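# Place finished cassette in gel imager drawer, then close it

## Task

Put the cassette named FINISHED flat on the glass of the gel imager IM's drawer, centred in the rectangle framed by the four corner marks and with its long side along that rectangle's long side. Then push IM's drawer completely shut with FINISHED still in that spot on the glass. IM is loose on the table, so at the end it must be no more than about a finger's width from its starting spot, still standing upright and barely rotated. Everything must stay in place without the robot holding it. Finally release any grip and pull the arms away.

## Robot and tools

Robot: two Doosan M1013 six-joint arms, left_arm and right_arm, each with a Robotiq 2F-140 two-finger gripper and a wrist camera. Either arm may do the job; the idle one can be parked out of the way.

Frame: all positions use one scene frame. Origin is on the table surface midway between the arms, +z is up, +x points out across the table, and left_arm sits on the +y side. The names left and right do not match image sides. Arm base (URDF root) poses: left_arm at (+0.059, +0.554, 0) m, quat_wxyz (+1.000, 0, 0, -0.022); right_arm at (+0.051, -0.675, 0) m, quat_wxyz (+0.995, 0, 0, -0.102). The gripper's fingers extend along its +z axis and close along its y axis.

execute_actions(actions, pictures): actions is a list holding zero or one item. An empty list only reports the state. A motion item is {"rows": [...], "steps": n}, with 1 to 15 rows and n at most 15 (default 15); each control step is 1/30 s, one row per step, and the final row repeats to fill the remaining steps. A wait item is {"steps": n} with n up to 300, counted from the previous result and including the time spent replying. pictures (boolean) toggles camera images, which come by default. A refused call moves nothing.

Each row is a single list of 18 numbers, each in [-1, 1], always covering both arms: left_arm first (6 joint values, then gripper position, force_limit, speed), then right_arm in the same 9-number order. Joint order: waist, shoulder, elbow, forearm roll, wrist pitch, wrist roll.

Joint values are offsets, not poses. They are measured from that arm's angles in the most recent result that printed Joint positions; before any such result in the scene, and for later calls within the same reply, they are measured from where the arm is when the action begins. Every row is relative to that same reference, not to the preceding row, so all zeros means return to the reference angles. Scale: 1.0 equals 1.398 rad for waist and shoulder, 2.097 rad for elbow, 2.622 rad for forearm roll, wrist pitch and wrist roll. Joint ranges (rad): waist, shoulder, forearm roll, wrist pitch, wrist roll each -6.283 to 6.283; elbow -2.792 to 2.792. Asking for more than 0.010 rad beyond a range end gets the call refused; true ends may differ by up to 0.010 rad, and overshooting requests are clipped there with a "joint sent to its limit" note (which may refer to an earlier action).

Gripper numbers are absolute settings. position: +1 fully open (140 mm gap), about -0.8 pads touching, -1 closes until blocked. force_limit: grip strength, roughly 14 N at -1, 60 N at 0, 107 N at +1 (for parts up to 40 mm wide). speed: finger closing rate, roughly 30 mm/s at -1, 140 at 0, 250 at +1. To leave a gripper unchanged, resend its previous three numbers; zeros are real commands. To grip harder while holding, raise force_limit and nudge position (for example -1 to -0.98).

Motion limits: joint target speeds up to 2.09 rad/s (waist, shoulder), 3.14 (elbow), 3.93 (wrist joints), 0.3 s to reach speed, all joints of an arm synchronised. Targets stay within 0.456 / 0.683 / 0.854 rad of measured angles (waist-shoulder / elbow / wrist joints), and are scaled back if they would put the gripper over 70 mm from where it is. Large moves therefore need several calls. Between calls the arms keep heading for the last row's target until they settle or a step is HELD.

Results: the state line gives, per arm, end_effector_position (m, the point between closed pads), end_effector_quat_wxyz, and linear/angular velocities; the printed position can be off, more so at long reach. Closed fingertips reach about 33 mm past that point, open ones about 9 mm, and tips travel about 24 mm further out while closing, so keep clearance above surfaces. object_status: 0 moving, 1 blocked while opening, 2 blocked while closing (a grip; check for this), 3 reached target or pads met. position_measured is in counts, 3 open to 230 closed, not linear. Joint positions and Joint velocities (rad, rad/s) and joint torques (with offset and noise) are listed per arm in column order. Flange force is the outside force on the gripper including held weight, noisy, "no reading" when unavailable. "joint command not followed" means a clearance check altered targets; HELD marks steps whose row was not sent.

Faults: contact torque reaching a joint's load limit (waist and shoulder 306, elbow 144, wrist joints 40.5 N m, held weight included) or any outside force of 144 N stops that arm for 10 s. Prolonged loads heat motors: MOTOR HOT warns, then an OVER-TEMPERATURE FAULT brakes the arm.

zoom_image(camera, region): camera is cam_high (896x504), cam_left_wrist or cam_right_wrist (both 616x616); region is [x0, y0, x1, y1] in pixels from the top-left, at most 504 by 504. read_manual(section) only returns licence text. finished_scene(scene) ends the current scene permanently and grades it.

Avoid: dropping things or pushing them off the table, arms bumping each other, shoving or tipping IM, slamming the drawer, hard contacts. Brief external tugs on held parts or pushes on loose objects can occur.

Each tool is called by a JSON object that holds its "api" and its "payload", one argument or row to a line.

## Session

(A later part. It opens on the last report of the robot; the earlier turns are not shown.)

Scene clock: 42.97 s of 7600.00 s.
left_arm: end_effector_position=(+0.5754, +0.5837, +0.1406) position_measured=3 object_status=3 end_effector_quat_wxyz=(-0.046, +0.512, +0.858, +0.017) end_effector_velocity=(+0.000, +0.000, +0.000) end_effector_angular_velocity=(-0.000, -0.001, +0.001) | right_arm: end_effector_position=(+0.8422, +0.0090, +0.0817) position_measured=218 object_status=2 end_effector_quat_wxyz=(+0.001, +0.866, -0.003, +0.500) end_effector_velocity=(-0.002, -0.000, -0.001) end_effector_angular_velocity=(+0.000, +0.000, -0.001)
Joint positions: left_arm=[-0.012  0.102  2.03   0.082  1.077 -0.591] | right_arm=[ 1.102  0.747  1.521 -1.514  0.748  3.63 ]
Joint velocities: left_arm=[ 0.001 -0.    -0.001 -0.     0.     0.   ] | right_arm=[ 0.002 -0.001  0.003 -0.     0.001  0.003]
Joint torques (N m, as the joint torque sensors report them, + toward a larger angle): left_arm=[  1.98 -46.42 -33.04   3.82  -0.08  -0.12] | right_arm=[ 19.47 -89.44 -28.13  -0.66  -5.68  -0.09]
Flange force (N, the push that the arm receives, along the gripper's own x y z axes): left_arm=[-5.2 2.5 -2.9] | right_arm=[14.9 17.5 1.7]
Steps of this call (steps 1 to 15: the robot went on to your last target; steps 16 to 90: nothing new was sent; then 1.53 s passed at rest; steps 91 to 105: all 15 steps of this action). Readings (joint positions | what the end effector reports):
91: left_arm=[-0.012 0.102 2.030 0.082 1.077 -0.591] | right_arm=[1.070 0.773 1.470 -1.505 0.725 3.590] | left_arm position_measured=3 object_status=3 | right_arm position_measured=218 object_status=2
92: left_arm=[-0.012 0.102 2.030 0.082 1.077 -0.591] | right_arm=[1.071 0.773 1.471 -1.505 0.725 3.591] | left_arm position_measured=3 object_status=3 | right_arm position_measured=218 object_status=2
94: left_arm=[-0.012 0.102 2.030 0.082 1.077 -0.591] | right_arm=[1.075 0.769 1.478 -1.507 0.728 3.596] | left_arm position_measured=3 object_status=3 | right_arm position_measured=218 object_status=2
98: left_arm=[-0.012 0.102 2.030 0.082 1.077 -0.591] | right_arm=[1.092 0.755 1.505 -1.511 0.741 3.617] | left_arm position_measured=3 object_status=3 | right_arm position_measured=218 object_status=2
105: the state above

{"api": "execute_actions", "payload": {
  "actions": []
}}

Scene clock: 56.23 s of 7600.00 s.
left_arm: end_effector_position=(+0.5754, +0.5837, +0.1406) position_measured=3 object_status=3 end_effector_quat_wxyz=(-0.046, +0.512, +0.858, +0.017) end_effector_velocity=(+0.000, -0.001, +0.000) end_effector_angular_velocity=(-0.001, -0.000, -0.001) | right_arm: end_effector_position=(+0.8421, +0.0090, +0.0818) position_measured=218 object_status=2 end_effector_quat_wxyz=(+0.001, +0.866, -0.003, +0.500) end_effector_velocity=(+0.000, +0.000, +0.001) end_effector_angular_velocity=(-0.000, -0.000, +0.001)
Joint positions: left_arm=[-0.012  0.102  2.03   0.082  1.077 -0.591] | right_arm=[ 1.102  0.747  1.521 -1.514  0.748  3.63 ]
Joint velocities: left_arm=[-0.001 -0.    -0.001 -0.001  0.     0.   ] | right_arm=[-0.    -0.    -0.    -0.    -0.001 -0.002]
Joint torques (N m, as the joint torque sensors report them, + toward a larger angle): left_arm=[  3.89 -45.89 -33.53   3.76  -0.06  -0.15] | right_arm=[ 21.68 -89.98 -28.91  -0.94  -6.18  -0.25]
Flange force (N, the push that the arm receives, along the gripper's own x y z axes): left_arm=[-7.6 -0.8 -3.0] | right_arm=[14.6 19.7 2.3]
Steps of this call (steps 1 to 15: the robot went on to your last target; steps 16 to 90: nothing new was sent; then 10.27 s passed at rest). Readings (joint positions | what the end effector reports):
1: left_arm=[-0.012 0.102 2.030 0.082 1.077 -0.591] | right_arm=[1.102 0.747 1.521 -1.514 0.748 3.630] | left_arm position_measured=3 object_status=3 | right_arm position_measured=218 object_status=2
2: left_arm=[-0.012 0.102 2.030 0.082 1.077 -0.591] | right_arm=[1.102 0.747 1.521 -1.514 0.748 3.630] | left_arm position_measured=3 object_status=3 | right_arm position_measured=218 object_status=2
4: left_arm=[-0.012 0.102 2.030 0.082 1.077 -0.591] | right_arm=[1.102 0.747 1.521 -1.514 0.748 3.630] | left_arm position_measured=3 object_status=3 | right_arm position_measured=218 object_status=2
8: left_arm=[-0.012 0.102 2.030 0.082 1.077 -0.591] | right_arm=[1.102 0.747 1.521 -1.514 0.748 3.630] | left_arm position_measured=3 object_status=3 | right_arm position_measured=218 object_status=2
90: the state above
All arms were judged still, so your last target was given up. Only a new action makes them travel on or press farther. Fingers that are still opening or closing keep moving.

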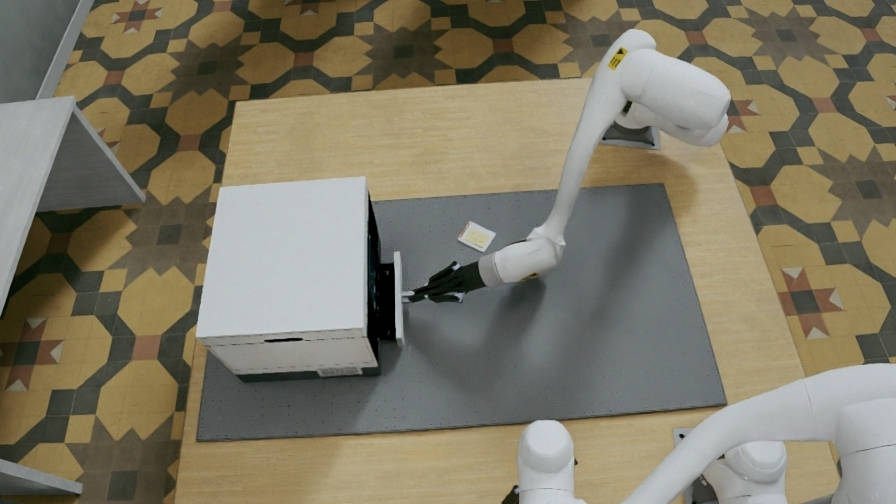

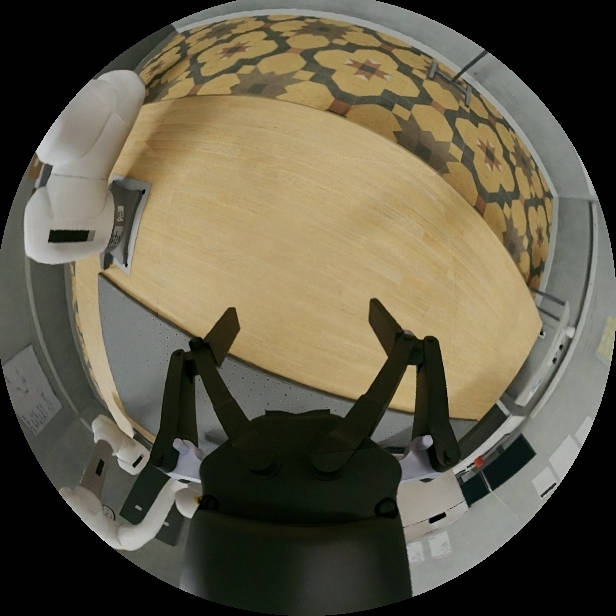

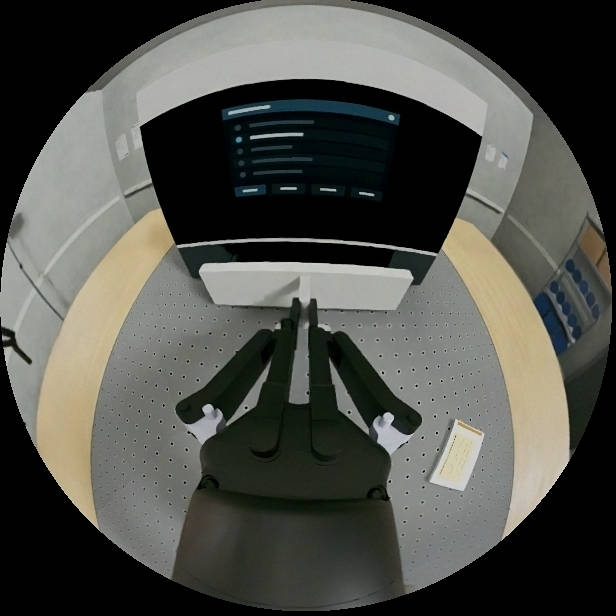

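{"api": "execute_actions", "payload": {
  "actions": [
    {"rows": [[0,0,0,0,0,0,1,0,0,0.0010,-0.0014,0.0018,-0.0003,0.0007,0.0011,-1,0.2,-0.5],[0,0,0,0,0,0,1,0,0,0.0027,-0.0027,0.0036,-0.0005,0.0013,0.0022,-1,0.2,-0.5],[0,0,0,0,0,0,1,0,0,0.0044,-0.0041,0.0054,-0.0008,0.0020,0.0034,-1,0.2,-0.5],[0,0,0,0,0,0,1,0,0,0.0061,-0.0055,0.0072,-0.0010,0.0026,0.0045,-1,0.2,-0.5],[0,0,0,0,0,0,1,0,0,0.0078,-0.0068,0.0090,-0.0013,0.0033,0.0056,-1,0.2,-0.5],[0,0,0,0,0,0,1,0,0,0.0095,-0.0082,0.0109,-0.0015,0.0039,0.0067,-1,0.2,-0.5],[0,0,0,0,0,0,1,0,0,0.0112,-0.0096,0.0127,-0.0018,0.0046,0.0078,-1,0.2,-0.5],[0,0,0,0,0,0,1,0,0,0.0129,-0.0109,0.0145,-0.0020,0.0052,0.0089,-1,0.2,-0.5],[0,0,0,0,0,0,1,0,0,0.0146,-0.0123,0.0163,-0.0023,0.0059,0.0101,-1,0.2,-0.5],[0,0,0,0,0,0,1,0,0,0.0163,-0.0137,0.0181,-0.0025,0.0065,0.0112,-1,0.2,-0.5],[0,0,0,0,0,0,1,0,0,0.0180,-0.0150,0.0199,-0.0028,0.0072,0.0123,-1,0.2,-0.5],[0,0,0,0,0,0,1,0,0,0.0197,-0.0166,0.0217,-0.0030,0.0079,0.0134,-1,0.2,-0.5]], "steps": 15}
  ],
  "pictures": false
}}

Scene clock: 62.87 s of 7600.00 s.
left_arm: end_effector_position=(+0.5754, +0.5837, +0.1406) position_measured=3 object_status=3 end_effector_quat_wxyz=(-0.046, +0.512, +0.858, +0.017) end_effector_velocity=(+0.000, +0.001, +0.000) end_effector_angular_velocity=(-0.000, -0.000, +0.002) | right_arm: end_effector_position=(+0.8124, +0.0077, +0.0821) position_measured=218 object_status=2 end_effector_quat_wxyz=(+0.001, +0.866, -0.003, +0.500) end_effector_velocity=(-0.016, -0.001, +0.000) end_effector_angular_velocity=(-0.002, -0.003, +0.002)
Joint positions: left_arm=[-0.012  0.102  2.03   0.082  1.077 -0.591] | right_arm=[ 1.129  0.725  1.566 -1.522  0.768  3.664]
Joint velocities: left_arm=[ 0.001  0.    -0.001 -0.     0.    -0.   ] | right_arm=[ 0.015 -0.011  0.024 -0.008  0.011  0.02 ]
Joint torques (N m, as the joint torque sensors report them, + toward a larger angle): left_arm=[  3.06 -46.65 -32.95   3.92   0.1   -0.23] | right_arm=[-13.91 -96.14 -25.16  -0.39   6.5   -0.54]
Flange force (N, the push that the arm receives, along the gripper's own x y z axes): left_arm=[-6.6 1.9 -2.5] | right_arm=[-0.2 -13.4 3.3]
Steps of this call (steps 1 to 90: nothing new was sent; then 3.13 s passed at rest; steps 91 to 105: all 15 steps of this action). Readings (joint positions | what the end effector reports):
91: left_arm=[-0.012 0.102 2.030 0.082 1.077 -0.591] | right_arm=[1.102 0.747 1.521 -1.514 0.748 3.630] | left_arm position_measured=3 object_status=3 | right_arm position_measured=218 object_status=2
92: left_arm=[-0.012 0.102 2.030 0.082 1.077 -0.591] | right_arm=[1.102 0.747 1.522 -1.514 0.749 3.631] | left_arm position_measured=3 object_status=3 | right_arm position_measured=218 object_status=2
94: left_arm=[-0.012 0.102 2.030 0.082 1.077 -0.591] | right_arm=[1.106 0.744 1.528 -1.515 0.751 3.635] | left_arm position_measured=3 object_status=3 | right_arm position_measured=218 object_status=2
98: left_arm=[-0.012 0.102 2.030 0.082 1.077 -0.591] | right_arm=[1.115 0.736 1.543 -1.518 0.758 3.646] | left_arm position_measured=3 object_status=3 | right_arm position_measured=218 object_status=2
105: the state above

{"api": "execute_actions", "payload": {
  "actions": [
    {"rows": [[0,0,0,0,0,0,1,0,0,0.0025,-0.0014,0.0018,0.0000,0.0008,0.0011,-1,0.2,-0.5],[0,0,0,0,0,0,1,0,0,0.0046,-0.0028,0.0037,-0.0001,0.0016,0.0022,-1,0.2,-0.5],[0,0,0,0,0,0,1,0,0,0.0066,-0.0042,0.0055,-0.0001,0.0024,0.0032,-1,0.2,-0.5],[0,0,0,0,0,0,1,0,0,0.0087,-0.0056,0.0073,-0.0002,0.0031,0.0043,-1,0.2,-0.5],[0,0,0,0,0,0,1,0,0,0.0108,-0.0070,0.0092,-0.0002,0.0039,0.0054,-1,0.2,-0.5],[0,0,0,0,0,0,1,0,0,0.0128,-0.0084,0.0110,-0.0003,0.0047,0.0065,-1,0.2,-0.5],[0,0,0,0,0,0,1,0,0,0.0149,-0.0097,0.0128,-0.0003,0.0055,0.0075,-1,0.2,-0.5],[0,0,0,0,0,0,1,0,0,0.0170,-0.0111,0.0147,-0.0003,0.0063,0.0086,-1,0.2,-0.5],[0,0,0,0,0,0,1,0,0,0.0190,-0.0125,0.0165,-0.0004,0.0071,0.0097,-1,0.2,-0.5],[0,0,0,0,0,0,1,0,0,0.0211,-0.0139,0.0183,-0.0004,0.0078,0.0108,-1,0.2,-0.5],[0,0,0,0,0,0,1,0,0,0.0231,-0.0153,0.0202,-0.0005,0.0086,0.0118,-1,0.2,-0.5],[0,0,0,0,0,0,1,0,0,0.0252,-0.0167,0.0220,-0.0005,0.0094,0.0129,-1,0.2,-0.5]], "steps": 15}
  ],
  "pictures": false
}}

Scene clock: 73.03 s of 7600.00 s.
left_arm: end_effector_position=(+0.5754, +0.5837, +0.1406) position_measured=3 object_status=3 end_effector_quat_wxyz=(-0.046, +0.512, +0.858, +0.017) end_effector_velocity=(-0.000, -0.002, -0.001) end_effector_angular_velocity=(-0.000, +0.001, -0.004) | right_arm: end_effector_position=(+0.7778, +0.0082, +0.0821) position_measured=218 object_status=2 end_effector_quat_wxyz=(+0.001, +0.866, -0.002, +0.500) end_effector_velocity=(-0.017, +0.001, +0.001) end_effector_angular_velocity=(+0.000, -0.003, +0.003)
Joint positions: left_arm=[-0.012  0.102  2.03   0.082  1.077 -0.591] | right_arm=[ 1.163  0.702  1.611 -1.523  0.792  3.697]
Joint velocities: left_arm=[-0.003  0.001  0.001 -0.    -0.     0.001] | right_arm=[ 0.018 -0.011  0.022 -0.004  0.012  0.018]
Joint torques (N m, as the joint torque sensors report them, + toward a larger angle): left_arm=[  3.13 -46.28 -33.35   3.76   0.12  -0.25] | right_arm=[ -3.75 -94.94 -29.46  -1.18   2.75   0.11]
Flange force (N, the push that the arm receives, along the gripper's own x y z axes): left_arm=[-6.7 0.7 -2.0] | right_arm=[1.7 -1.7 6.2]
Steps of this call (steps 1 to 15: the robot went on to your last target; steps 16 to 90: nothing new was sent; then 6.67 s passed at rest; steps 91 to 105: all 15 steps of this action). Readings (joint positions | what the end effector reports):
91: left_arm=[-0.012 0.102 2.030 0.082 1.077 -0.591] | right_arm=[1.130 0.724 1.567 -1.522 0.769 3.665] | left_arm position_measured=3 object_status=3 | right_arm position_measured=218 object_status=2
92: left_arm=[-0.012 0.102 2.030 0.082 1.077 -0.591] | right_arm=[1.130 0.724 1.568 -1.522 0.769 3.666] | left_arm position_measured=3 object_status=3 | right_arm position_measured=218 object_status=2
94: left_arm=[-0.012 0.102 2.030 0.082 1.077 -0.591] | right_arm=[1.134 0.721 1.573 -1.522 0.772 3.669] | left_arm position_measured=3 object_status=3 | right_arm position_measured=218 object_status=2
98: left_arm=[-0.012 0.102 2.030 0.082 1.077 -0.591] | right_arm=[1.146 0.714 1.587 -1.522 0.780 3.680] | left_arm position_measured=3 object_status=3 | right_arm position_measured=218 object_status=2
105: the state above

{"api": "execute_actions", "payload": {
  "actions": [
    {"rows": [[0,0,0,0,0,0,1,0,0,0.0022,-0.0013,0.0017,0.0001,0.0008,0.0010,-1,0.2,-0.5],[0,0,0,0,0,0,1,0,0,0.0043,-0.0026,0.0034,0.0002,0.0016,0.0020,-1,0.2,-0.5],[0,0,0,0,0,0,1,0,0,0.0065,-0.0039,0.0051,0.0003,0.0024,0.0029,-1,0.2,-0.5],[0,0,0,0,0,0,1,0,0,0.0086,-0.0052,0.0068,0.0004,0.0032,0.0039,-1,0.2,-0.5],[0,0,0,0,0,0,1,0,0,0.0108,-0.0065,0.0085,0.0005,0.0040,0.0049,-1,0.2,-0.5],[0,0,0,0,0,0,1,0,0,0.0130,-0.0078,0.0102,0.0007,0.0049,0.0059,-1,0.2,-0.5],[0,0,0,0,0,0,1,0,0,0.0151,-0.0090,0.0118,0.0008,0.0057,0.0068,-1,0.2,-0.5],[0,0,0,0,0,0,1,0,0,0.0173,-0.0103,0.0135,0.0009,0.0065,0.0078,-1,0.2,-0.5],[0,0,0,0,0,0,1,0,0,0.0194,-0.0116,0.0152,0.0010,0.0073,0.0088,-1,0.2,-0.5],[0,0,0,0,0,0,1,0,0,0.0216,-0.0129,0.0169,0.0011,0.0081,0.0098,-1,0.2,-0.5],[0,0,0,0,0,0,1,0,0,0.0237,-0.0142,0.0186,0.0012,0.0089,0.0107,-1,0.2,-0.5],[0,0,0,0,0,0,1,0,0,0.0259,-0.0155,0.0203,0.0013,0.0097,0.0117,-1,0.2,-0.5]], "steps": 15}
  ],
  "pictures": false
}}

Scene clock: 78.10 s of 7600.00 s.
left_arm: end_effector_position=(+0.5754, +0.5837, +0.1406) position_measured=3 object_status=3 end_effector_quat_wxyz=(-0.046, +0.512, +0.858, +0.017) end_effector_velocity=(-0.000, -0.001, -0.000) end_effector_angular_velocity=(-0.001, +0.001, -0.001) | right_arm: end_effector_position=(+0.7435, +0.0083, +0.0821) position_measured=218 object_status=2 end_effector_quat_wxyz=(+0.001, +0.866, -0.002, +0.500) end_effector_velocity=(-0.017, -0.000, +0.002) end_effector_angular_velocity=(+0.003, -0.002, -0.000)
Joint positions: left_arm=[-0.012  0.102  2.03   0.082  1.077 -0.591] | right_arm=[ 1.199  0.681  1.652 -1.519  0.817  3.727]
Joint velocities: left_arm=[-0.001 -0.     0.    -0.001  0.001 -0.   ] | right_arm=[ 0.018 -0.013  0.021  0.001  0.013  0.017]
Joint torques (N m, as the joint torque sensors report them, + toward a larger angle): left_arm=[  3.5  -46.56 -32.73   3.82   0.17  -0.21] | right_arm=[ -0.28 -92.05 -30.57  -2.12   2.39  -0.14]
Flange force (N, the push that the arm receives, along the gripper's own x y z axes): left_arm=[-7.7 1.6 -2.7] | right_arm=[2.9 4.1 5.9]
Steps of this call (steps 1 to 15: the robot went on to your last target; steps 16 to 90: nothing new was sent; then 1.57 s passed at rest; steps 91 to 105: all 15 steps of this action). Readings (joint positions | what the end effector reports):
91: left_arm=[-0.012 0.102 2.030 0.082 1.077 -0.591] | right_arm=[1.164 0.701 1.612 -1.523 0.793 3.698] | left_arm position_measured=3 object_status=3 | right_arm position_measured=218 object_status=2
92: left_arm=[-0.012 0.102 2.030 0.082 1.077 -0.591] | right_arm=[1.165 0.701 1.613 -1.523 0.793 3.698] | left_arm position_measured=3 object_status=3 | right_arm position_measured=218 object_status=2
94: left_arm=[-0.012 0.102 2.030 0.082 1.077 -0.591] | right_arm=[1.169 0.699 1.617 -1.523 0.796 3.702] | left_arm position_measured=3 object_status=3 | right_arm position_measured=218 object_status=2
98: left_arm=[-0.012 0.102 2.030 0.082 1.077 -0.591] | right_arm=[1.180 0.692 1.631 -1.521 0.804 3.711] | left_arm position_measured=3 object_status=3 | right_arm position_measured=218 object_status=2
105: the state above

{"api": "execute_actions", "payload": {
  "actions": [
    {"rows": [[0,0,0,0,0,0,1,0,0,0.0022,-0.0012,0.0016,0.0002,0.0008,0.0009,-1,0.2,-0.5],[0,0,0,0,0,0,1,0,0,0.0045,-0.0024,0.0031,0.0005,0.0017,0.0018,-1,0.2,-0.5],[0,0,0,0,0,0,1,0,0,0.0067,-0.0036,0.0047,0.0007,0.0025,0.0027,-1,0.2,-0.5],[0,0,0,0,0,0,1,0,0,0.0090,-0.0047,0.0062,0.0010,0.0033,0.0036,-1,0.2,-0.5],[0,0,0,0,0,0,1,0,0,0.0112,-0.0059,0.0078,0.0012,0.0041,0.0045,-1,0.2,-0.5],[0,0,0,0,0,0,1,0,0,0.0135,-0.0071,0.0093,0.0015,0.0050,0.0054,-1,0.2,-0.5],[0,0,0,0,0,0,1,0,0,0.0157,-0.0083,0.0109,0.0017,0.0058,0.0062,-1,0.2,-0.5],[0,0,0,0,0,0,1,0,0,0.0180,-0.0095,0.0124,0.0019,0.0066,0.0071,-1,0.2,-0.5],[0,0,0,0,0,0,1,0,0,0.0202,-0.0107,0.0140,0.0022,0.0074,0.0080,-1,0.2,-0.5],[0,0,0,0,0,0,1,0,0,0.0225,-0.0118,0.0155,0.0024,0.0083,0.0089,-1,0.2,-0.5],[0,0,0,0,0,0,1,0,0,0.0247,-0.0130,0.0171,0.0027,0.0091,0.0098,-1,0.2,-0.5],[0,0,0,0,0,0,1,0,0,0.0270,-0.0142,0.0186,0.0029,0.0099,0.0107,-1,0.2,-0.5]], "steps": 15}
  ],
  "pictures": true
}}

Scene clock: 85.13 s of 7600.00 s.
left_arm: end_effector_position=(+0.5754, +0.5837, +0.1406) position_measured=3 object_status=3 end_effector_quat_wxyz=(-0.046, +0.512, +0.858, +0.017) end_effector_velocity=(+0.001, -0.000, +0.001) end_effector_angular_velocity=(-0.000, -0.002, -0.002) | right_arm: end_effector_position=(+0.7094, +0.0084, +0.0820) position_measured=218 object_status=2 end_effector_quat_wxyz=(+0.001, +0.866, -0.002, +0.500) end_effector_velocity=(-0.017, -0.001, -0.001) end_effector_angular_velocity=(-0.001, -0.002, +0.000)
Joint positions: left_arm=[-0.012  0.102  2.03   0.082  1.077 -0.591] | right_arm=[ 1.236  0.662  1.69  -1.512  0.842  3.754]
Joint velocities: left_arm=[-0.001 -0.001 -0.001 -0.    -0.     0.002] | right_arm=[ 0.018 -0.009  0.02   0.001  0.014  0.017]
Joint torques (N m, as the joint torque sensors report them, + toward a larger angle): left_arm=[  3.44 -46.6  -33.2    3.92  -0.03  -0.2 ] | right_arm=[  0.81 -92.52 -30.64  -2.82   1.02  -0.16]
Flange force (N, the push that the arm receives, along the gripper's own x y z axes): left_arm=[-7.3 0.8 -2.8] | right_arm=[0.4 1.8 8.8]
Steps of this call (steps 1 to 15: the robot went on to your last target; steps 16 to 90: nothing new was sent; then 3.53 s passed at rest; steps 91 to 105: all 15 steps of this action). Readings (joint positions | what the end effector reports):
91: left_arm=[-0.012 0.102 2.030 0.082 1.077 -0.591] | right_arm=[1.200 0.680 1.653 -1.519 0.818 3.727] | left_arm position_measured=3 object_status=3 | right_arm position_measured=218 object_status=2
92: left_arm=[-0.012 0.102 2.030 0.082 1.077 -0.591] | right_arm=[1.200 0.680 1.654 -1.519 0.818 3.728] | left_arm position_measured=3 object_status=3 | right_arm position_measured=218 object_status=2
94: left_arm=[-0.012 0.102 2.030 0.082 1.077 -0.591] | right_arm=[1.205 0.678 1.658 -1.518 0.821 3.731] | left_arm position_measured=3 object_status=3 | right_arm position_measured=218 object_status=2
98: left_arm=[-0.012 0.102 2.030 0.082 1.077 -0.591] | right_arm=[1.216 0.671 1.671 -1.516 0.829 3.740] | left_arm position_measured=3 object_status=3 | right_arm position_measured=218 object_status=2
105: the state above

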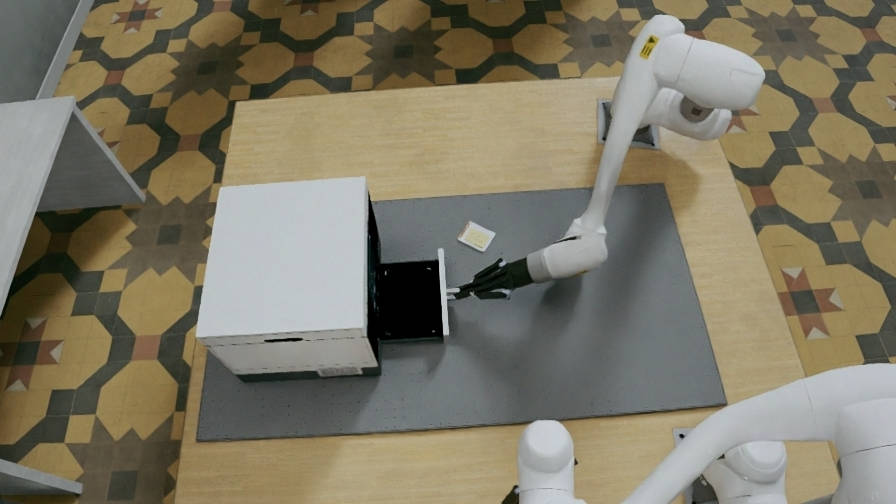

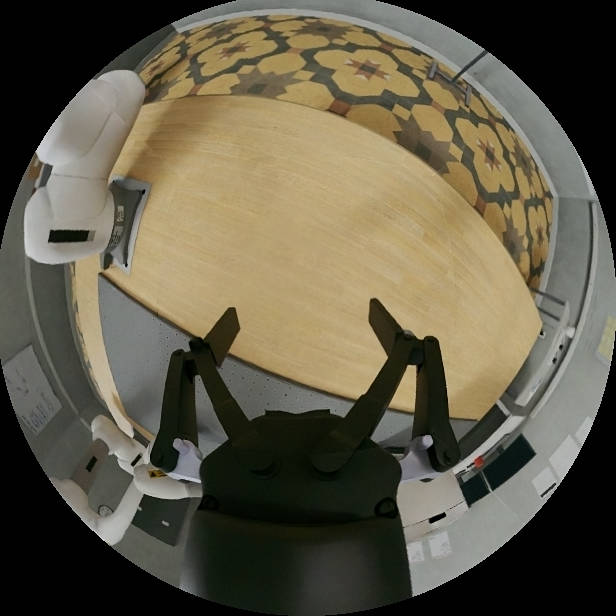

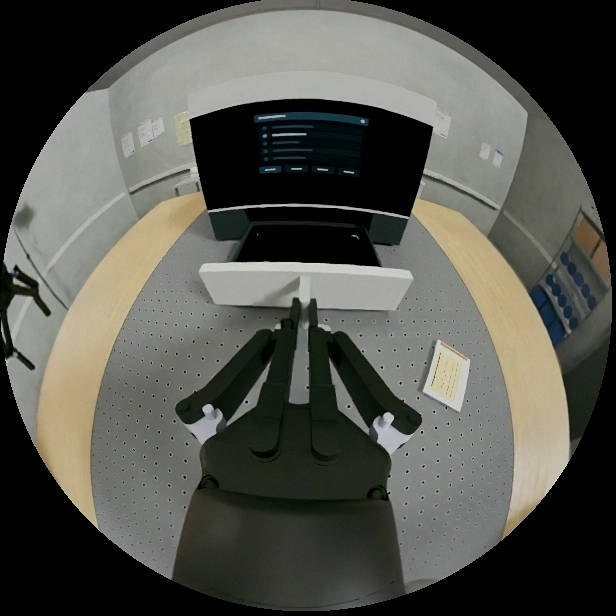

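{"api": "execute_actions", "payload": {
  "actions": [
    {"rows": [[0,0,0,0,0,0,1,0,0,0.0016,-0.0007,0.0010,0.0002,0.0006,0.0006,-1,0.2,-0.5],[0,0,0,0,0,0,1,0,0,0.0026,-0.0012,0.0016,0.0004,0.0009,0.0009,-1,0.2,-0.5],[0,0,0,0,0,0,1,0,0,0.0036,-0.0016,0.0022,0.0005,0.0013,0.0012,-1,0.2,-0.5],[0,0,0,0,0,0,1,0,0,0.0046,-0.0021,0.0028,0.0007,0.0016,0.0016,-1,0.2,-0.5],[0,0,0,0,0,0,1,0,0,0.0056,-0.0026,0.0034,0.0008,0.0020,0.0019,-1,0.2,-0.5],[0,0,0,0,0,0,1,0,0,0.0066,-0.0030,0.0040,0.0010,0.0024,0.0023,-1,0.2,-0.5],[0,0,0,0,0,0,1,0,0,0.0076,-0.0035,0.0046,0.0011,0.0027,0.0026,-1,0.2,-0.5],[0,0,0,0,0,0,1,0,0,0.0086,-0.0039,0.0052,0.0013,0.0031,0.0030,-1,0.2,-0.5],[0,0,0,0,0,0,1,0,0,0.0097,-0.0044,0.0059,0.0014,0.0035,0.0034,-1,0.2,-0.5]], "steps": 15}
  ],
  "pictures": false
}}

{"api": "zoom_image", "payload": {
  "camera": "cam_high",
  "region": [340, 200, 540, 360]
}}

Scene clock: 90.40 s of 7600.00 s.
left_arm: end_effector_position=(+0.5754, +0.5837, +0.1406) position_measured=3 object_status=3 end_effector_quat_wxyz=(-0.046, +0.512, +0.858, +0.017) end_effector_velocity=(+0.000, +0.001, +0.001) end_effector_angular_velocity=(+0.001, -0.001, +0.002) | right_arm: end_effector_position=(+0.6974, +0.0086, +0.0819) position_measured=218 object_status=2 end_effector_quat_wxyz=(+0.001, +0.866, -0.002, +0.500) end_effector_velocity=(-0.002, -0.000, -0.001) end_effector_angular_velocity=(-0.002, +0.000, +0.001)
Joint positions: left_arm=[-0.012  0.102  2.03   0.082  1.077 -0.591] | right_arm=[ 1.249  0.655  1.702 -1.508  0.851  3.763]
Joint velocities: left_arm=[ 0.001 -0.001 -0.     0.001  0.001 -0.001] | right_arm=[ 0.002 -0.     0.002  0.     0.001  0.   ]
Joint torques (N m, as the joint torque sensors report them, + toward a larger angle): left_arm=[  3.64 -46.47 -33.08   3.92   0.13  -0.23] | right_arm=[  9.56 -90.93 -30.09  -2.34  -0.44  -0.09]
Flange force (N, the push that the arm receives, along the gripper's own x y z axes): left_arm=[-7.3 0.8 -2.8] | right_arm=[3.6 9.0 5.6]
Steps of this call (steps 1 to 15: the robot went on to your last target; steps 16 to 90: nothing new was sent; then 1.77 s passed at rest; steps 91 to 105: all 15 steps of this action). Readings (joint positions | what the end effector reports):
91: left_arm=[-0.012 0.102 2.030 0.082 1.077 -0.591] | right_arm=[1.236 0.661 1.691 -1.512 0.843 3.755] | left_arm position_measured=3 object_status=3 | right_arm position_measured=218 object_status=2
92: left_arm=[-0.012 0.102 2.030 0.082 1.077 -0.591] | right_arm=[1.237 0.661 1.692 -1.512 0.843 3.755] | left_arm position_measured=3 object_status=3 | right_arm position_measured=218 object_status=2
94: left_arm=[-0.012 0.102 2.030 0.082 1.077 -0.591] | right_arm=[1.239 0.660 1.693 -1.511 0.845 3.756] | left_arm position_measured=3 object_status=3 | right_arm position_measured=218 object_status=2
98: left_arm=[-0.012 0.102 2.030 0.082 1.077 -0.591] | right_arm=[1.244 0.657 1.698 -1.509 0.848 3.760] | left_arm position_measured=3 object_status=3 | right_arm position_measured=218 object_status=2
105: the state above

Region (340, 200, 540, 360) of cam_high's 896x504 image, scaled by 2.520, with more detail than that image has; it fills the top 403 rows of this view, and the rest is white.

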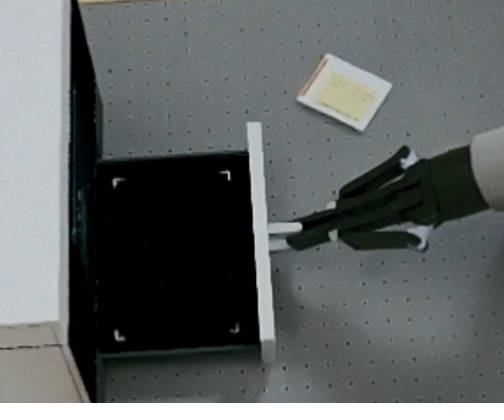

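{"api": "execute_actions", "payload": {
  "actions": [
    {"rows": [[0,0,0,0,0,0,1,0,0,0.0008,-0.0005,0.0006,0.0002,0.0004,0.0003,-1,0.2,-0.5],[0,0,0,0,0,0,1,0,0,0.0018,-0.0009,0.0012,0.0003,0.0007,0.0007,-1,0.2,-0.5],[0,0,0,0,0,0,1,0,0,0.0028,-0.0013,0.0017,0.0005,0.0011,0.0010,-1,0.2,-0.5],[0,0,0,0,0,0,1,0,0,0.0038,-0.0017,0.0023,0.0006,0.0014,0.0013,-1,0.2,-0.5],[0,0,0,0,0,0,1,0,0,0.0048,-0.0022,0.0028,0.0008,0.0018,0.0016,-1,0.2,-0.5],[0,0,0,0,0,0,1,0,0,0.0058,-0.0026,0.0034,0.0010,0.0021,0.0020,-1,0.2,-0.5],[0,0,0,0,0,0,1,0,0,0.0068,-0.0030,0.0039,0.0011,0.0025,0.0023,-1,0.2,-0.5],[0,0,0,0,0,0,1,0,0,0.0078,-0.0035,0.0045,0.0013,0.0028,0.0026,-1,0.2,-0.5],[0,0,0,0,0,0,1,0,0,0.0088,-0.0039,0.0050,0.0014,0.0032,0.0029,-1,0.2,-0.5],[0,0,0,0,0,0,1,0,0,0.0096,-0.0043,0.0056,0.0016,0.0035,0.0032,-1,0.2,-0.5]], "steps": 15}
  ],
  "pictures": false
}}

Scene clock: 95.83 s of 7600.00 s.
left_arm: end_effector_position=(+0.5754, +0.5837, +0.1406) position_measured=3 object_status=3 end_effector_quat_wxyz=(-0.046, +0.512, +0.858, +0.017) end_effector_velocity=(+0.000, -0.000, +0.000) end_effector_angular_velocity=(-0.001, -0.001, +0.001) | right_arm: end_effector_position=(+0.6860, +0.0087, +0.0821) position_measured=219 object_status=2 end_effector_quat_wxyz=(+0.001, +0.866, -0.002, +0.500) end_effector_velocity=(-0.003, +0.000, -0.001) end_effector_angular_velocity=(+0.001, +0.002, +0.001)
Joint positions: left_arm=[-0.012  0.102  2.03   0.082  1.077 -0.591] | right_arm=[ 1.262  0.649  1.714 -1.504  0.861  3.771]
Joint velocities: left_arm=[ 0.    -0.    -0.    -0.001 -0.001  0.   ] | right_arm=[ 0.003 -0.001  0.003  0.002  0.001  0.002]
Joint torques (N m, as the joint torque sensors report them, + toward a larger angle): left_arm=[  3.23 -46.1  -32.59   3.82   0.03  -0.12] | right_arm=[  68.37 -100.38   -5.54    6.42   -4.06   -0.36]
Flange force (N, the push that the arm receives, along the gripper's own x y z axes): left_arm=[-6.5 1.3 -3.8] | right_arm=[38.1 -3.9 98.0]
Steps of this call (steps 1 to 15: the robot went on to your last target; steps 16 to 90: nothing new was sent; then 1.93 s passed at rest; steps 91 to 105: all 15 steps of this action). Readings (joint positions | what the end effector reports):
91: left_arm=[-0.012 0.102 2.030 0.082 1.077 -0.591] | right_arm=[1.249 0.655 1.703 -1.508 0.851 3.763] | left_arm position_measured=3 object_status=3 | right_arm position_measured=218 object_status=2
92: left_arm=[-0.012 0.102 2.030 0.082 1.077 -0.591] | right_arm=[1.250 0.655 1.703 -1.508 0.852 3.763] | left_arm position_measured=3 object_status=3 | right_arm position_measured=218 object_status=2
94: left_arm=[-0.012 0.102 2.030 0.082 1.077 -0.591] | right_arm=[1.251 0.654 1.705 -1.507 0.853 3.764] | left_arm position_measured=3 object_status=3 | right_arm position_measured=218 object_status=2
98: left_arm=[-0.012 0.102 2.030 0.082 1.077 -0.591] | right_arm=[1.256 0.652 1.709 -1.506 0.857 3.768] | left_arm position_measured=3 object_status=3 | right_arm position_measured=218 object_status=2
105: the state above

End stop reached; release immediately.

{"api": "execute_actions", "payload": {
  "actions": [
    {"rows": [[0,0,0,0,0,0,1,0,0,-0.0016,0.0007,-0.0009,-0.0003,-0.0006,-0.0005,-0.4,0.2,0]], "steps": 12}
  ],
  "pictures": true
}}

Scene clock: 97.43 s of 7600.00 s.
left_arm: end_effector_position=(+0.5754, +0.5837, +0.1406) position_measured=3 object_status=3 end_effector_quat_wxyz=(-0.046, +0.512, +0.858, +0.017) end_effector_velocity=(-0.000, +0.000, -0.000) end_effector_angular_velocity=(-0.000, -0.000, +0.001) | right_arm: end_effector_position=(+0.6877, +0.0088, +0.0820) position_measured=179 object_status=0 end_effector_quat_wxyz=(+0.001, +0.866, -0.002, +0.500) end_effector_velocity=(+0.002, -0.001, +0.001) end_effector_angular_velocity=(+0.001, -0.001, -0.001)
Joint positions: left_arm=[-0.012  0.102  2.03   0.082  1.077 -0.591] | right_arm=[ 1.26   0.65   1.712 -1.505  0.859  3.77 ]
Joint velocities: left_arm=[ 0.001 -0.     0.001 -0.001 -0.     0.   ] | right_arm=[-0.002 -0.    -0.001 -0.001 -0.    -0.   ]
Joint torques (N m, as the joint torque sensors report them, + toward a larger angle): left_arm=[  3.7  -46.16 -32.95   3.97   0.01  -0.27] | right_arm=[  4.88 -87.48 -25.31  -1.15   1.57  -0.3 ]
Flange force (N, the push that the arm receives, along the gripper's own x y z axes): left_arm=[-7.1 0.4 -3.2] | right_arm=[5.7 2.2 3.8]
Steps of this call (steps 1 to 15: the robot went on to your last target; steps 16 to 36: nothing new was sent; steps 37 to 48: all 12 steps of this action). Readings (joint positions | what the end effector reports):
37: left_arm=[-0.012 0.102 2.030 0.082 1.077 -0.591] | right_arm=[1.262 0.649 1.714 -1.504 0.861 3.771] | left_arm position_measured=3 object_status=3 | right_arm position_measured=219 object_status=0
38: left_arm=[-0.012 0.102 2.030 0.082 1.077 -0.591] | right_arm=[1.262 0.650 1.714 -1.504 0.860 3.771] | left_arm position_measured=3 object_status=3 | right_arm position_measured=219 object_status=0
40: left_arm=[-0.012 0.102 2.030 0.082 1.077 -0.591] | right_arm=[1.262 0.650 1.713 -1.504 0.859 3.770] | left_arm position_measured=3 object_status=3 | right_arm position_measured=200 object_status=0
44: left_arm=[-0.012 0.102 2.030 0.082 1.077 -0.591] | right_arm=[1.261 0.650 1.712 -1.505 0.859 3.770] | left_arm position_measured=3 object_status=3 | right_arm position_measured=179 object_status=0
48: the state above

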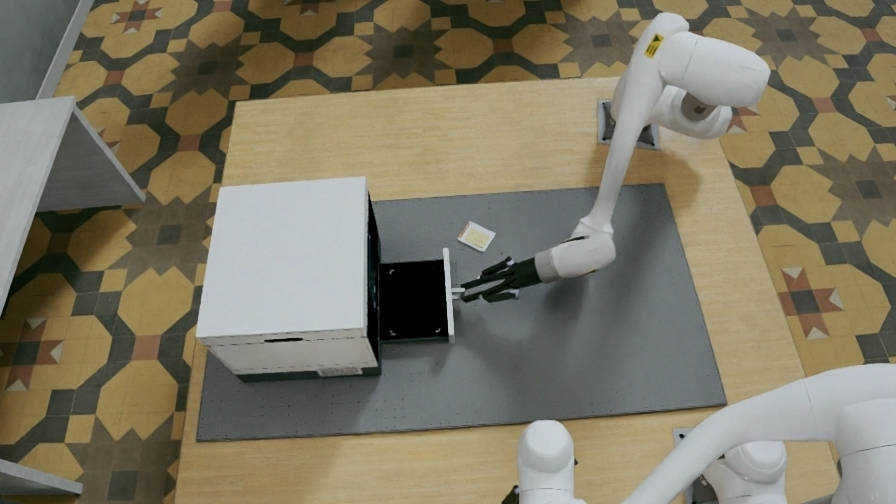

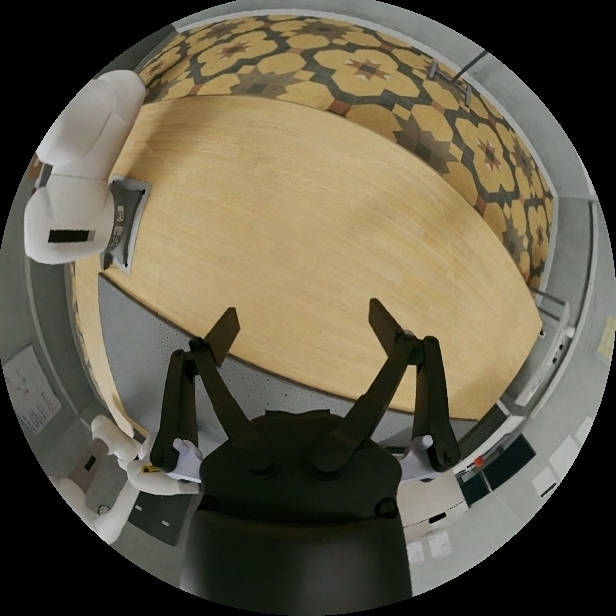

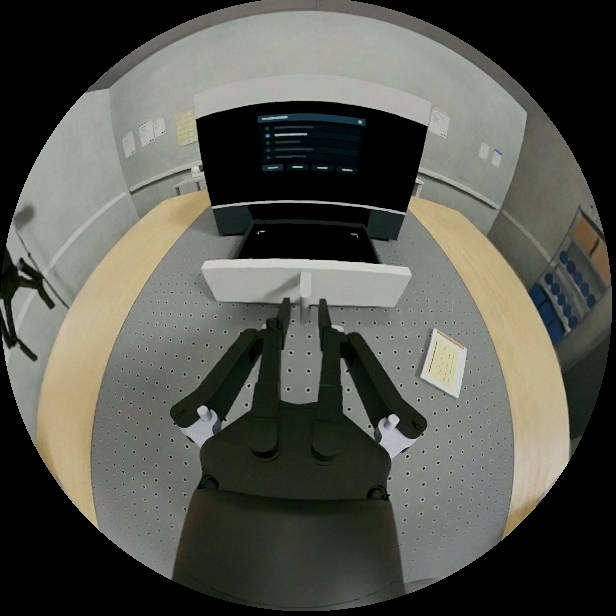

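{"api": "execute_actions", "payload": {
  "actions": [
    {"rows": [[0,0,0,0,0,0,1,0,0,0.0385,-0.0170,0.0195,0.0078,0.0134,0.0112,0.4,0.2,0]], "steps": 12}
  ],
  "pictures": false
}}

Scene clock: 106.70 s of 7600.00 s.
left_arm: end_effector_position=(+0.5754, +0.5837, +0.1406) position_measured=3 object_status=3 end_effector_quat_wxyz=(-0.046, +0.512, +0.858, +0.017) end_effector_velocity=(-0.000, -0.000, +0.000) end_effector_angular_velocity=(-0.000, +0.000, -0.001) | right_arm: end_effector_position=(+0.6422, +0.0103, +0.0842) position_measured=100 object_status=0 end_effector_quat_wxyz=(-0.000, +0.866, -0.003, +0.500) end_effector_velocity=(-0.001, -0.001, +0.000) end_effector_angular_velocity=(+0.000, +0.000, -0.000)
Joint positions: left_arm=[-0.012  0.102  2.03   0.082  1.077 -0.591] | right_arm=[ 1.314  0.627  1.753 -1.485  0.894  3.799]
Joint velocities: left_arm=[-0.001 -0.    -0.    -0.     0.     0.001] | right_arm=[ 0.001 -0.001  0.002  0.001  0.     0.   ]
Joint torques (N m, as the joint torque sensors report them, + toward a larger angle): left_arm=[  2.88 -46.05 -32.54   3.78   0.03  -0.21] | right_arm=[  5.22 -85.82 -24.79  -1.04   1.58  -0.34]
Flange force (N, the push that the arm receives, along the gripper's own x y z axes): left_arm=[-6.3 1.8 -3.6] | right_arm=[5.1 1.7 5.9]
Steps of this call (steps 1 to 15: the robot went on to your last target; steps 16 to 90: nothing new was sent; then 5.87 s passed at rest; steps 91 to 102: all 12 steps of this action). Readings (joint positions | what the end effector reports):
91: left_arm=[-0.012 0.102 2.030 0.082 1.077 -0.591] | right_arm=[1.260 0.650 1.712 -1.505 0.859 3.770] | left_arm position_measured=3 object_status=3 | right_arm position_measured=179 object_status=0
92: left_arm=[-0.012 0.102 2.030 0.082 1.077 -0.591] | right_arm=[1.263 0.649 1.714 -1.505 0.862 3.771] | left_arm position_measured=3 object_status=3 | right_arm position_measured=176 object_status=0
94: left_arm=[-0.012 0.102 2.030 0.082 1.077 -0.591] | right_arm=[1.289 0.637 1.735 -1.494 0.879 3.786] | left_arm position_measured=3 object_status=3 | right_arm position_measured=160 object_status=0
98: left_arm=[-0.012 0.102 2.030 0.082 1.077 -0.591] | right_arm=[1.313 0.627 1.753 -1.485 0.894 3.799] | left_arm position_measured=3 object_status=3 | right_arm position_measured=130 object_status=0
102: the state above

{"api": "execute_actions", "payload": {
  "actions": [
    {"rows": [[0,0,0,0,0,0,1,0,0,-0.3572,-0.1751,-0.0990,0.5664,0.1220,-0.4001,0.4,0.2,0]], "steps": 15}
  ],
  "pictures": false
}}

{"api": "execute_actions", "payload": {
  "actions": [
    {"steps": 30}
  ],
  "pictures": true
}}

Scene clock: 110.67 s of 7600.00 s.
left_arm: end_effector_position=(+0.5754, +0.5837, +0.1406) position_measured=3 object_status=3 end_effector_quat_wxyz=(-0.046, +0.512, +0.858, +0.017) end_effector_velocity=(-0.000, +0.000, -0.000) end_effector_angular_velocity=(-0.002, +0.001, +0.004) | right_arm: end_effector_position=(+0.7286, -0.1699, +0.1519) position_measured=78 object_status=3 end_effector_quat_wxyz=(+0.126, +0.901, -0.139, +0.392) end_effector_velocity=(+0.031, -0.422, +0.070) end_effector_angular_velocity=(+0.109, +1.049, -0.887)
Joint positions: left_arm=[-0.012  0.102  2.03   0.082  1.077 -0.591] | right_arm=[ 1.096  0.518  1.661 -1.019  1.036  3.356]
Joint velocities: left_arm=[ 0.001  0.     0.    -0.002  0.001 -0.001] | right_arm=[-0.57  -0.274 -0.232  1.528  0.358 -1.218]
Joint torques (N m, as the joint torque sensors report them, + toward a larger angle): left_arm=[  2.7  -47.08 -32.83   3.77   0.04  -0.22] | right_arm=[  2.93 -84.39 -30.9    0.33   0.92  -0.42]
Flange force (N, the push that the arm receives, along the gripper's own x y z axes): left_arm=[-6.2 3.0 -2.3] | right_arm=[7.0 1.8 2.0]
Steps of this call (steps 1 to 15: the robot went on to your last target; steps 16 to 90: nothing new was sent; then 0.47 s passed at rest; steps 91 to 105: all 15 steps of this action). Readings (joint positions | what the end effector reports):
91: left_arm=[-0.012 0.102 2.030 0.082 1.077 -0.591] | right_arm=[1.314 0.626 1.753 -1.484 0.894 3.799] | left_arm position_measured=3 object_status=3 | right_arm position_measured=78 object_status=3
92: left_arm=[-0.012 0.102 2.030 0.082 1.077 -0.591] | right_arm=[1.311 0.625 1.752 -1.477 0.897 3.792] | left_arm position_measured=3 object_status=3 | right_arm position_measured=78 object_status=3
94: left_arm=[-0.012 0.102 2.030 0.082 1.077 -0.591] | right_arm=[1.283 0.610 1.739 -1.424 0.917 3.739] | left_arm position_measured=3 object_status=3 | right_arm position_measured=78 object_status=3
98: left_arm=[-0.012 0.102 2.030 0.082 1.077 -0.591] | right_arm=[1.218 0.577 1.711 -1.301 0.959 3.616] | left_arm position_measured=3 object_status=3 | right_arm position_measured=78 object_status=3
105: the state above

Scene clock: 111.67 s of 7600.00 s.
left_arm: end_effector_position=(+0.5754, +0.5837, +0.1406) position_measured=3 object_status=3 end_effector_quat_wxyz=(-0.046, +0.512, +0.858, +0.017) end_effector_velocity=(-0.000, -0.000, +0.000) end_effector_angular_velocity=(-0.001, +0.001, +0.000) | right_arm: end_effector_position=(+0.6503, -0.2147, +0.2003) position_measured=78 object_status=3 end_effector_quat_wxyz=(-0.000, +0.960, -0.281, +0.000) end_effector_velocity=(-0.001, -0.000, +0.000) end_effector_angular_velocity=(-0.000, +0.000, +0.001)
Joint positions: left_arm=[-0.012  0.102  2.03   0.082  1.077 -0.591] | right_arm=[0.814 0.382 1.545 0.    1.214 2.75 ]
Joint velocities: left_arm=[ 0.    -0.    -0.    -0.002  0.001  0.001] | right_arm=[-0.    -0.001  0.001  0.     0.    -0.001]
Joint torques (N m, as the joint torque sensors report them, + toward a larger angle): left_arm=[  3.03 -46.69 -32.9    3.87   0.06  -0.13] | right_arm=[  4.24 -75.43 -36.84   3.97   0.19  -0.16]
Flange force (N, the push that the arm receives, along the gripper's own x y z axes): left_arm=[-7.0 2.1 -2.4] | right_arm=[5.2 0.9 -3.1]
Steps of this call (steps 1 to 30: the robot went on to your last target). Readings (joint positions | what the end effector reports):
1: left_arm=[-0.012 0.102 2.030 0.082 1.077 -0.591] | right_arm=[1.076 0.508 1.653 -0.964 1.049 3.313] | left_arm position_measured=3 object_status=3 | right_arm position_measured=78 object_status=3
2: left_arm=[-0.012 0.102 2.030 0.082 1.077 -0.591] | right_arm=[1.055 0.498 1.644 -0.902 1.062 3.268] | left_arm position_measured=3 object_status=3 | right_arm position_measured=78 object_status=3
4: left_arm=[-0.012 0.102 2.030 0.082 1.077 -0.591] | right_arm=[1.007 0.475 1.625 -0.746 1.092 3.165] | left_arm position_measured=3 object_status=3 | right_arm position_measured=78 object_status=3
8: left_arm=[-0.012 0.102 2.030 0.082 1.077 -0.591] | right_arm=[0.903 0.425 1.582 -0.349 1.158 2.941] | left_arm position_measured=3 object_status=3 | right_arm position_measured=78 object_status=3
30: the state above
All arms were judged still, so your last target was given up. Only a new action makes them travel on or press farther. Fingers that are still opening or closing keep moving.

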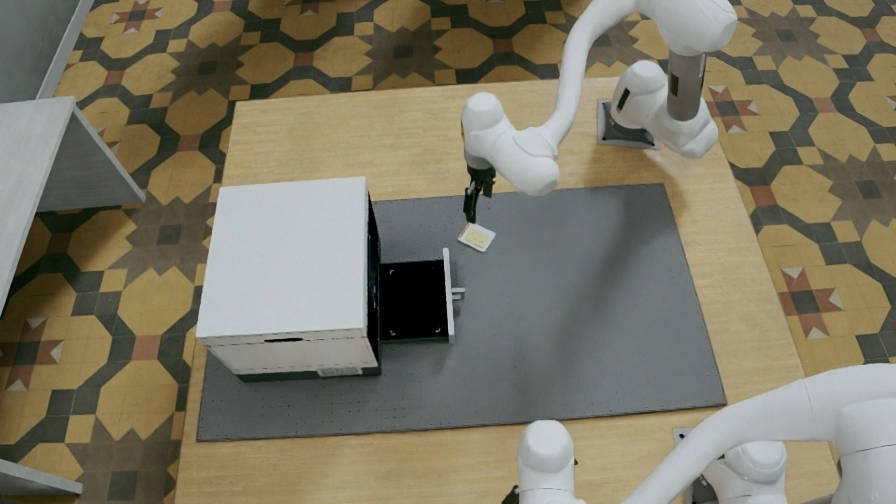

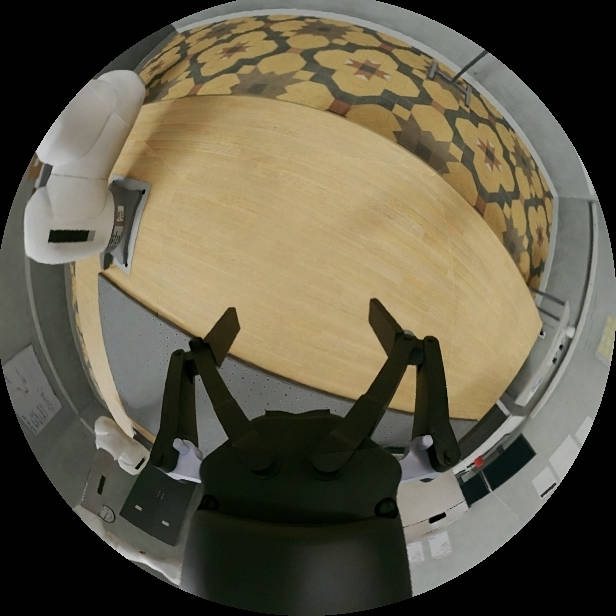

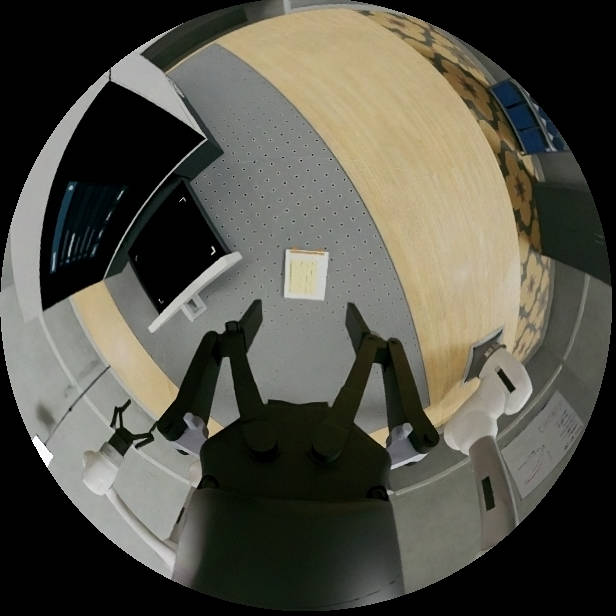

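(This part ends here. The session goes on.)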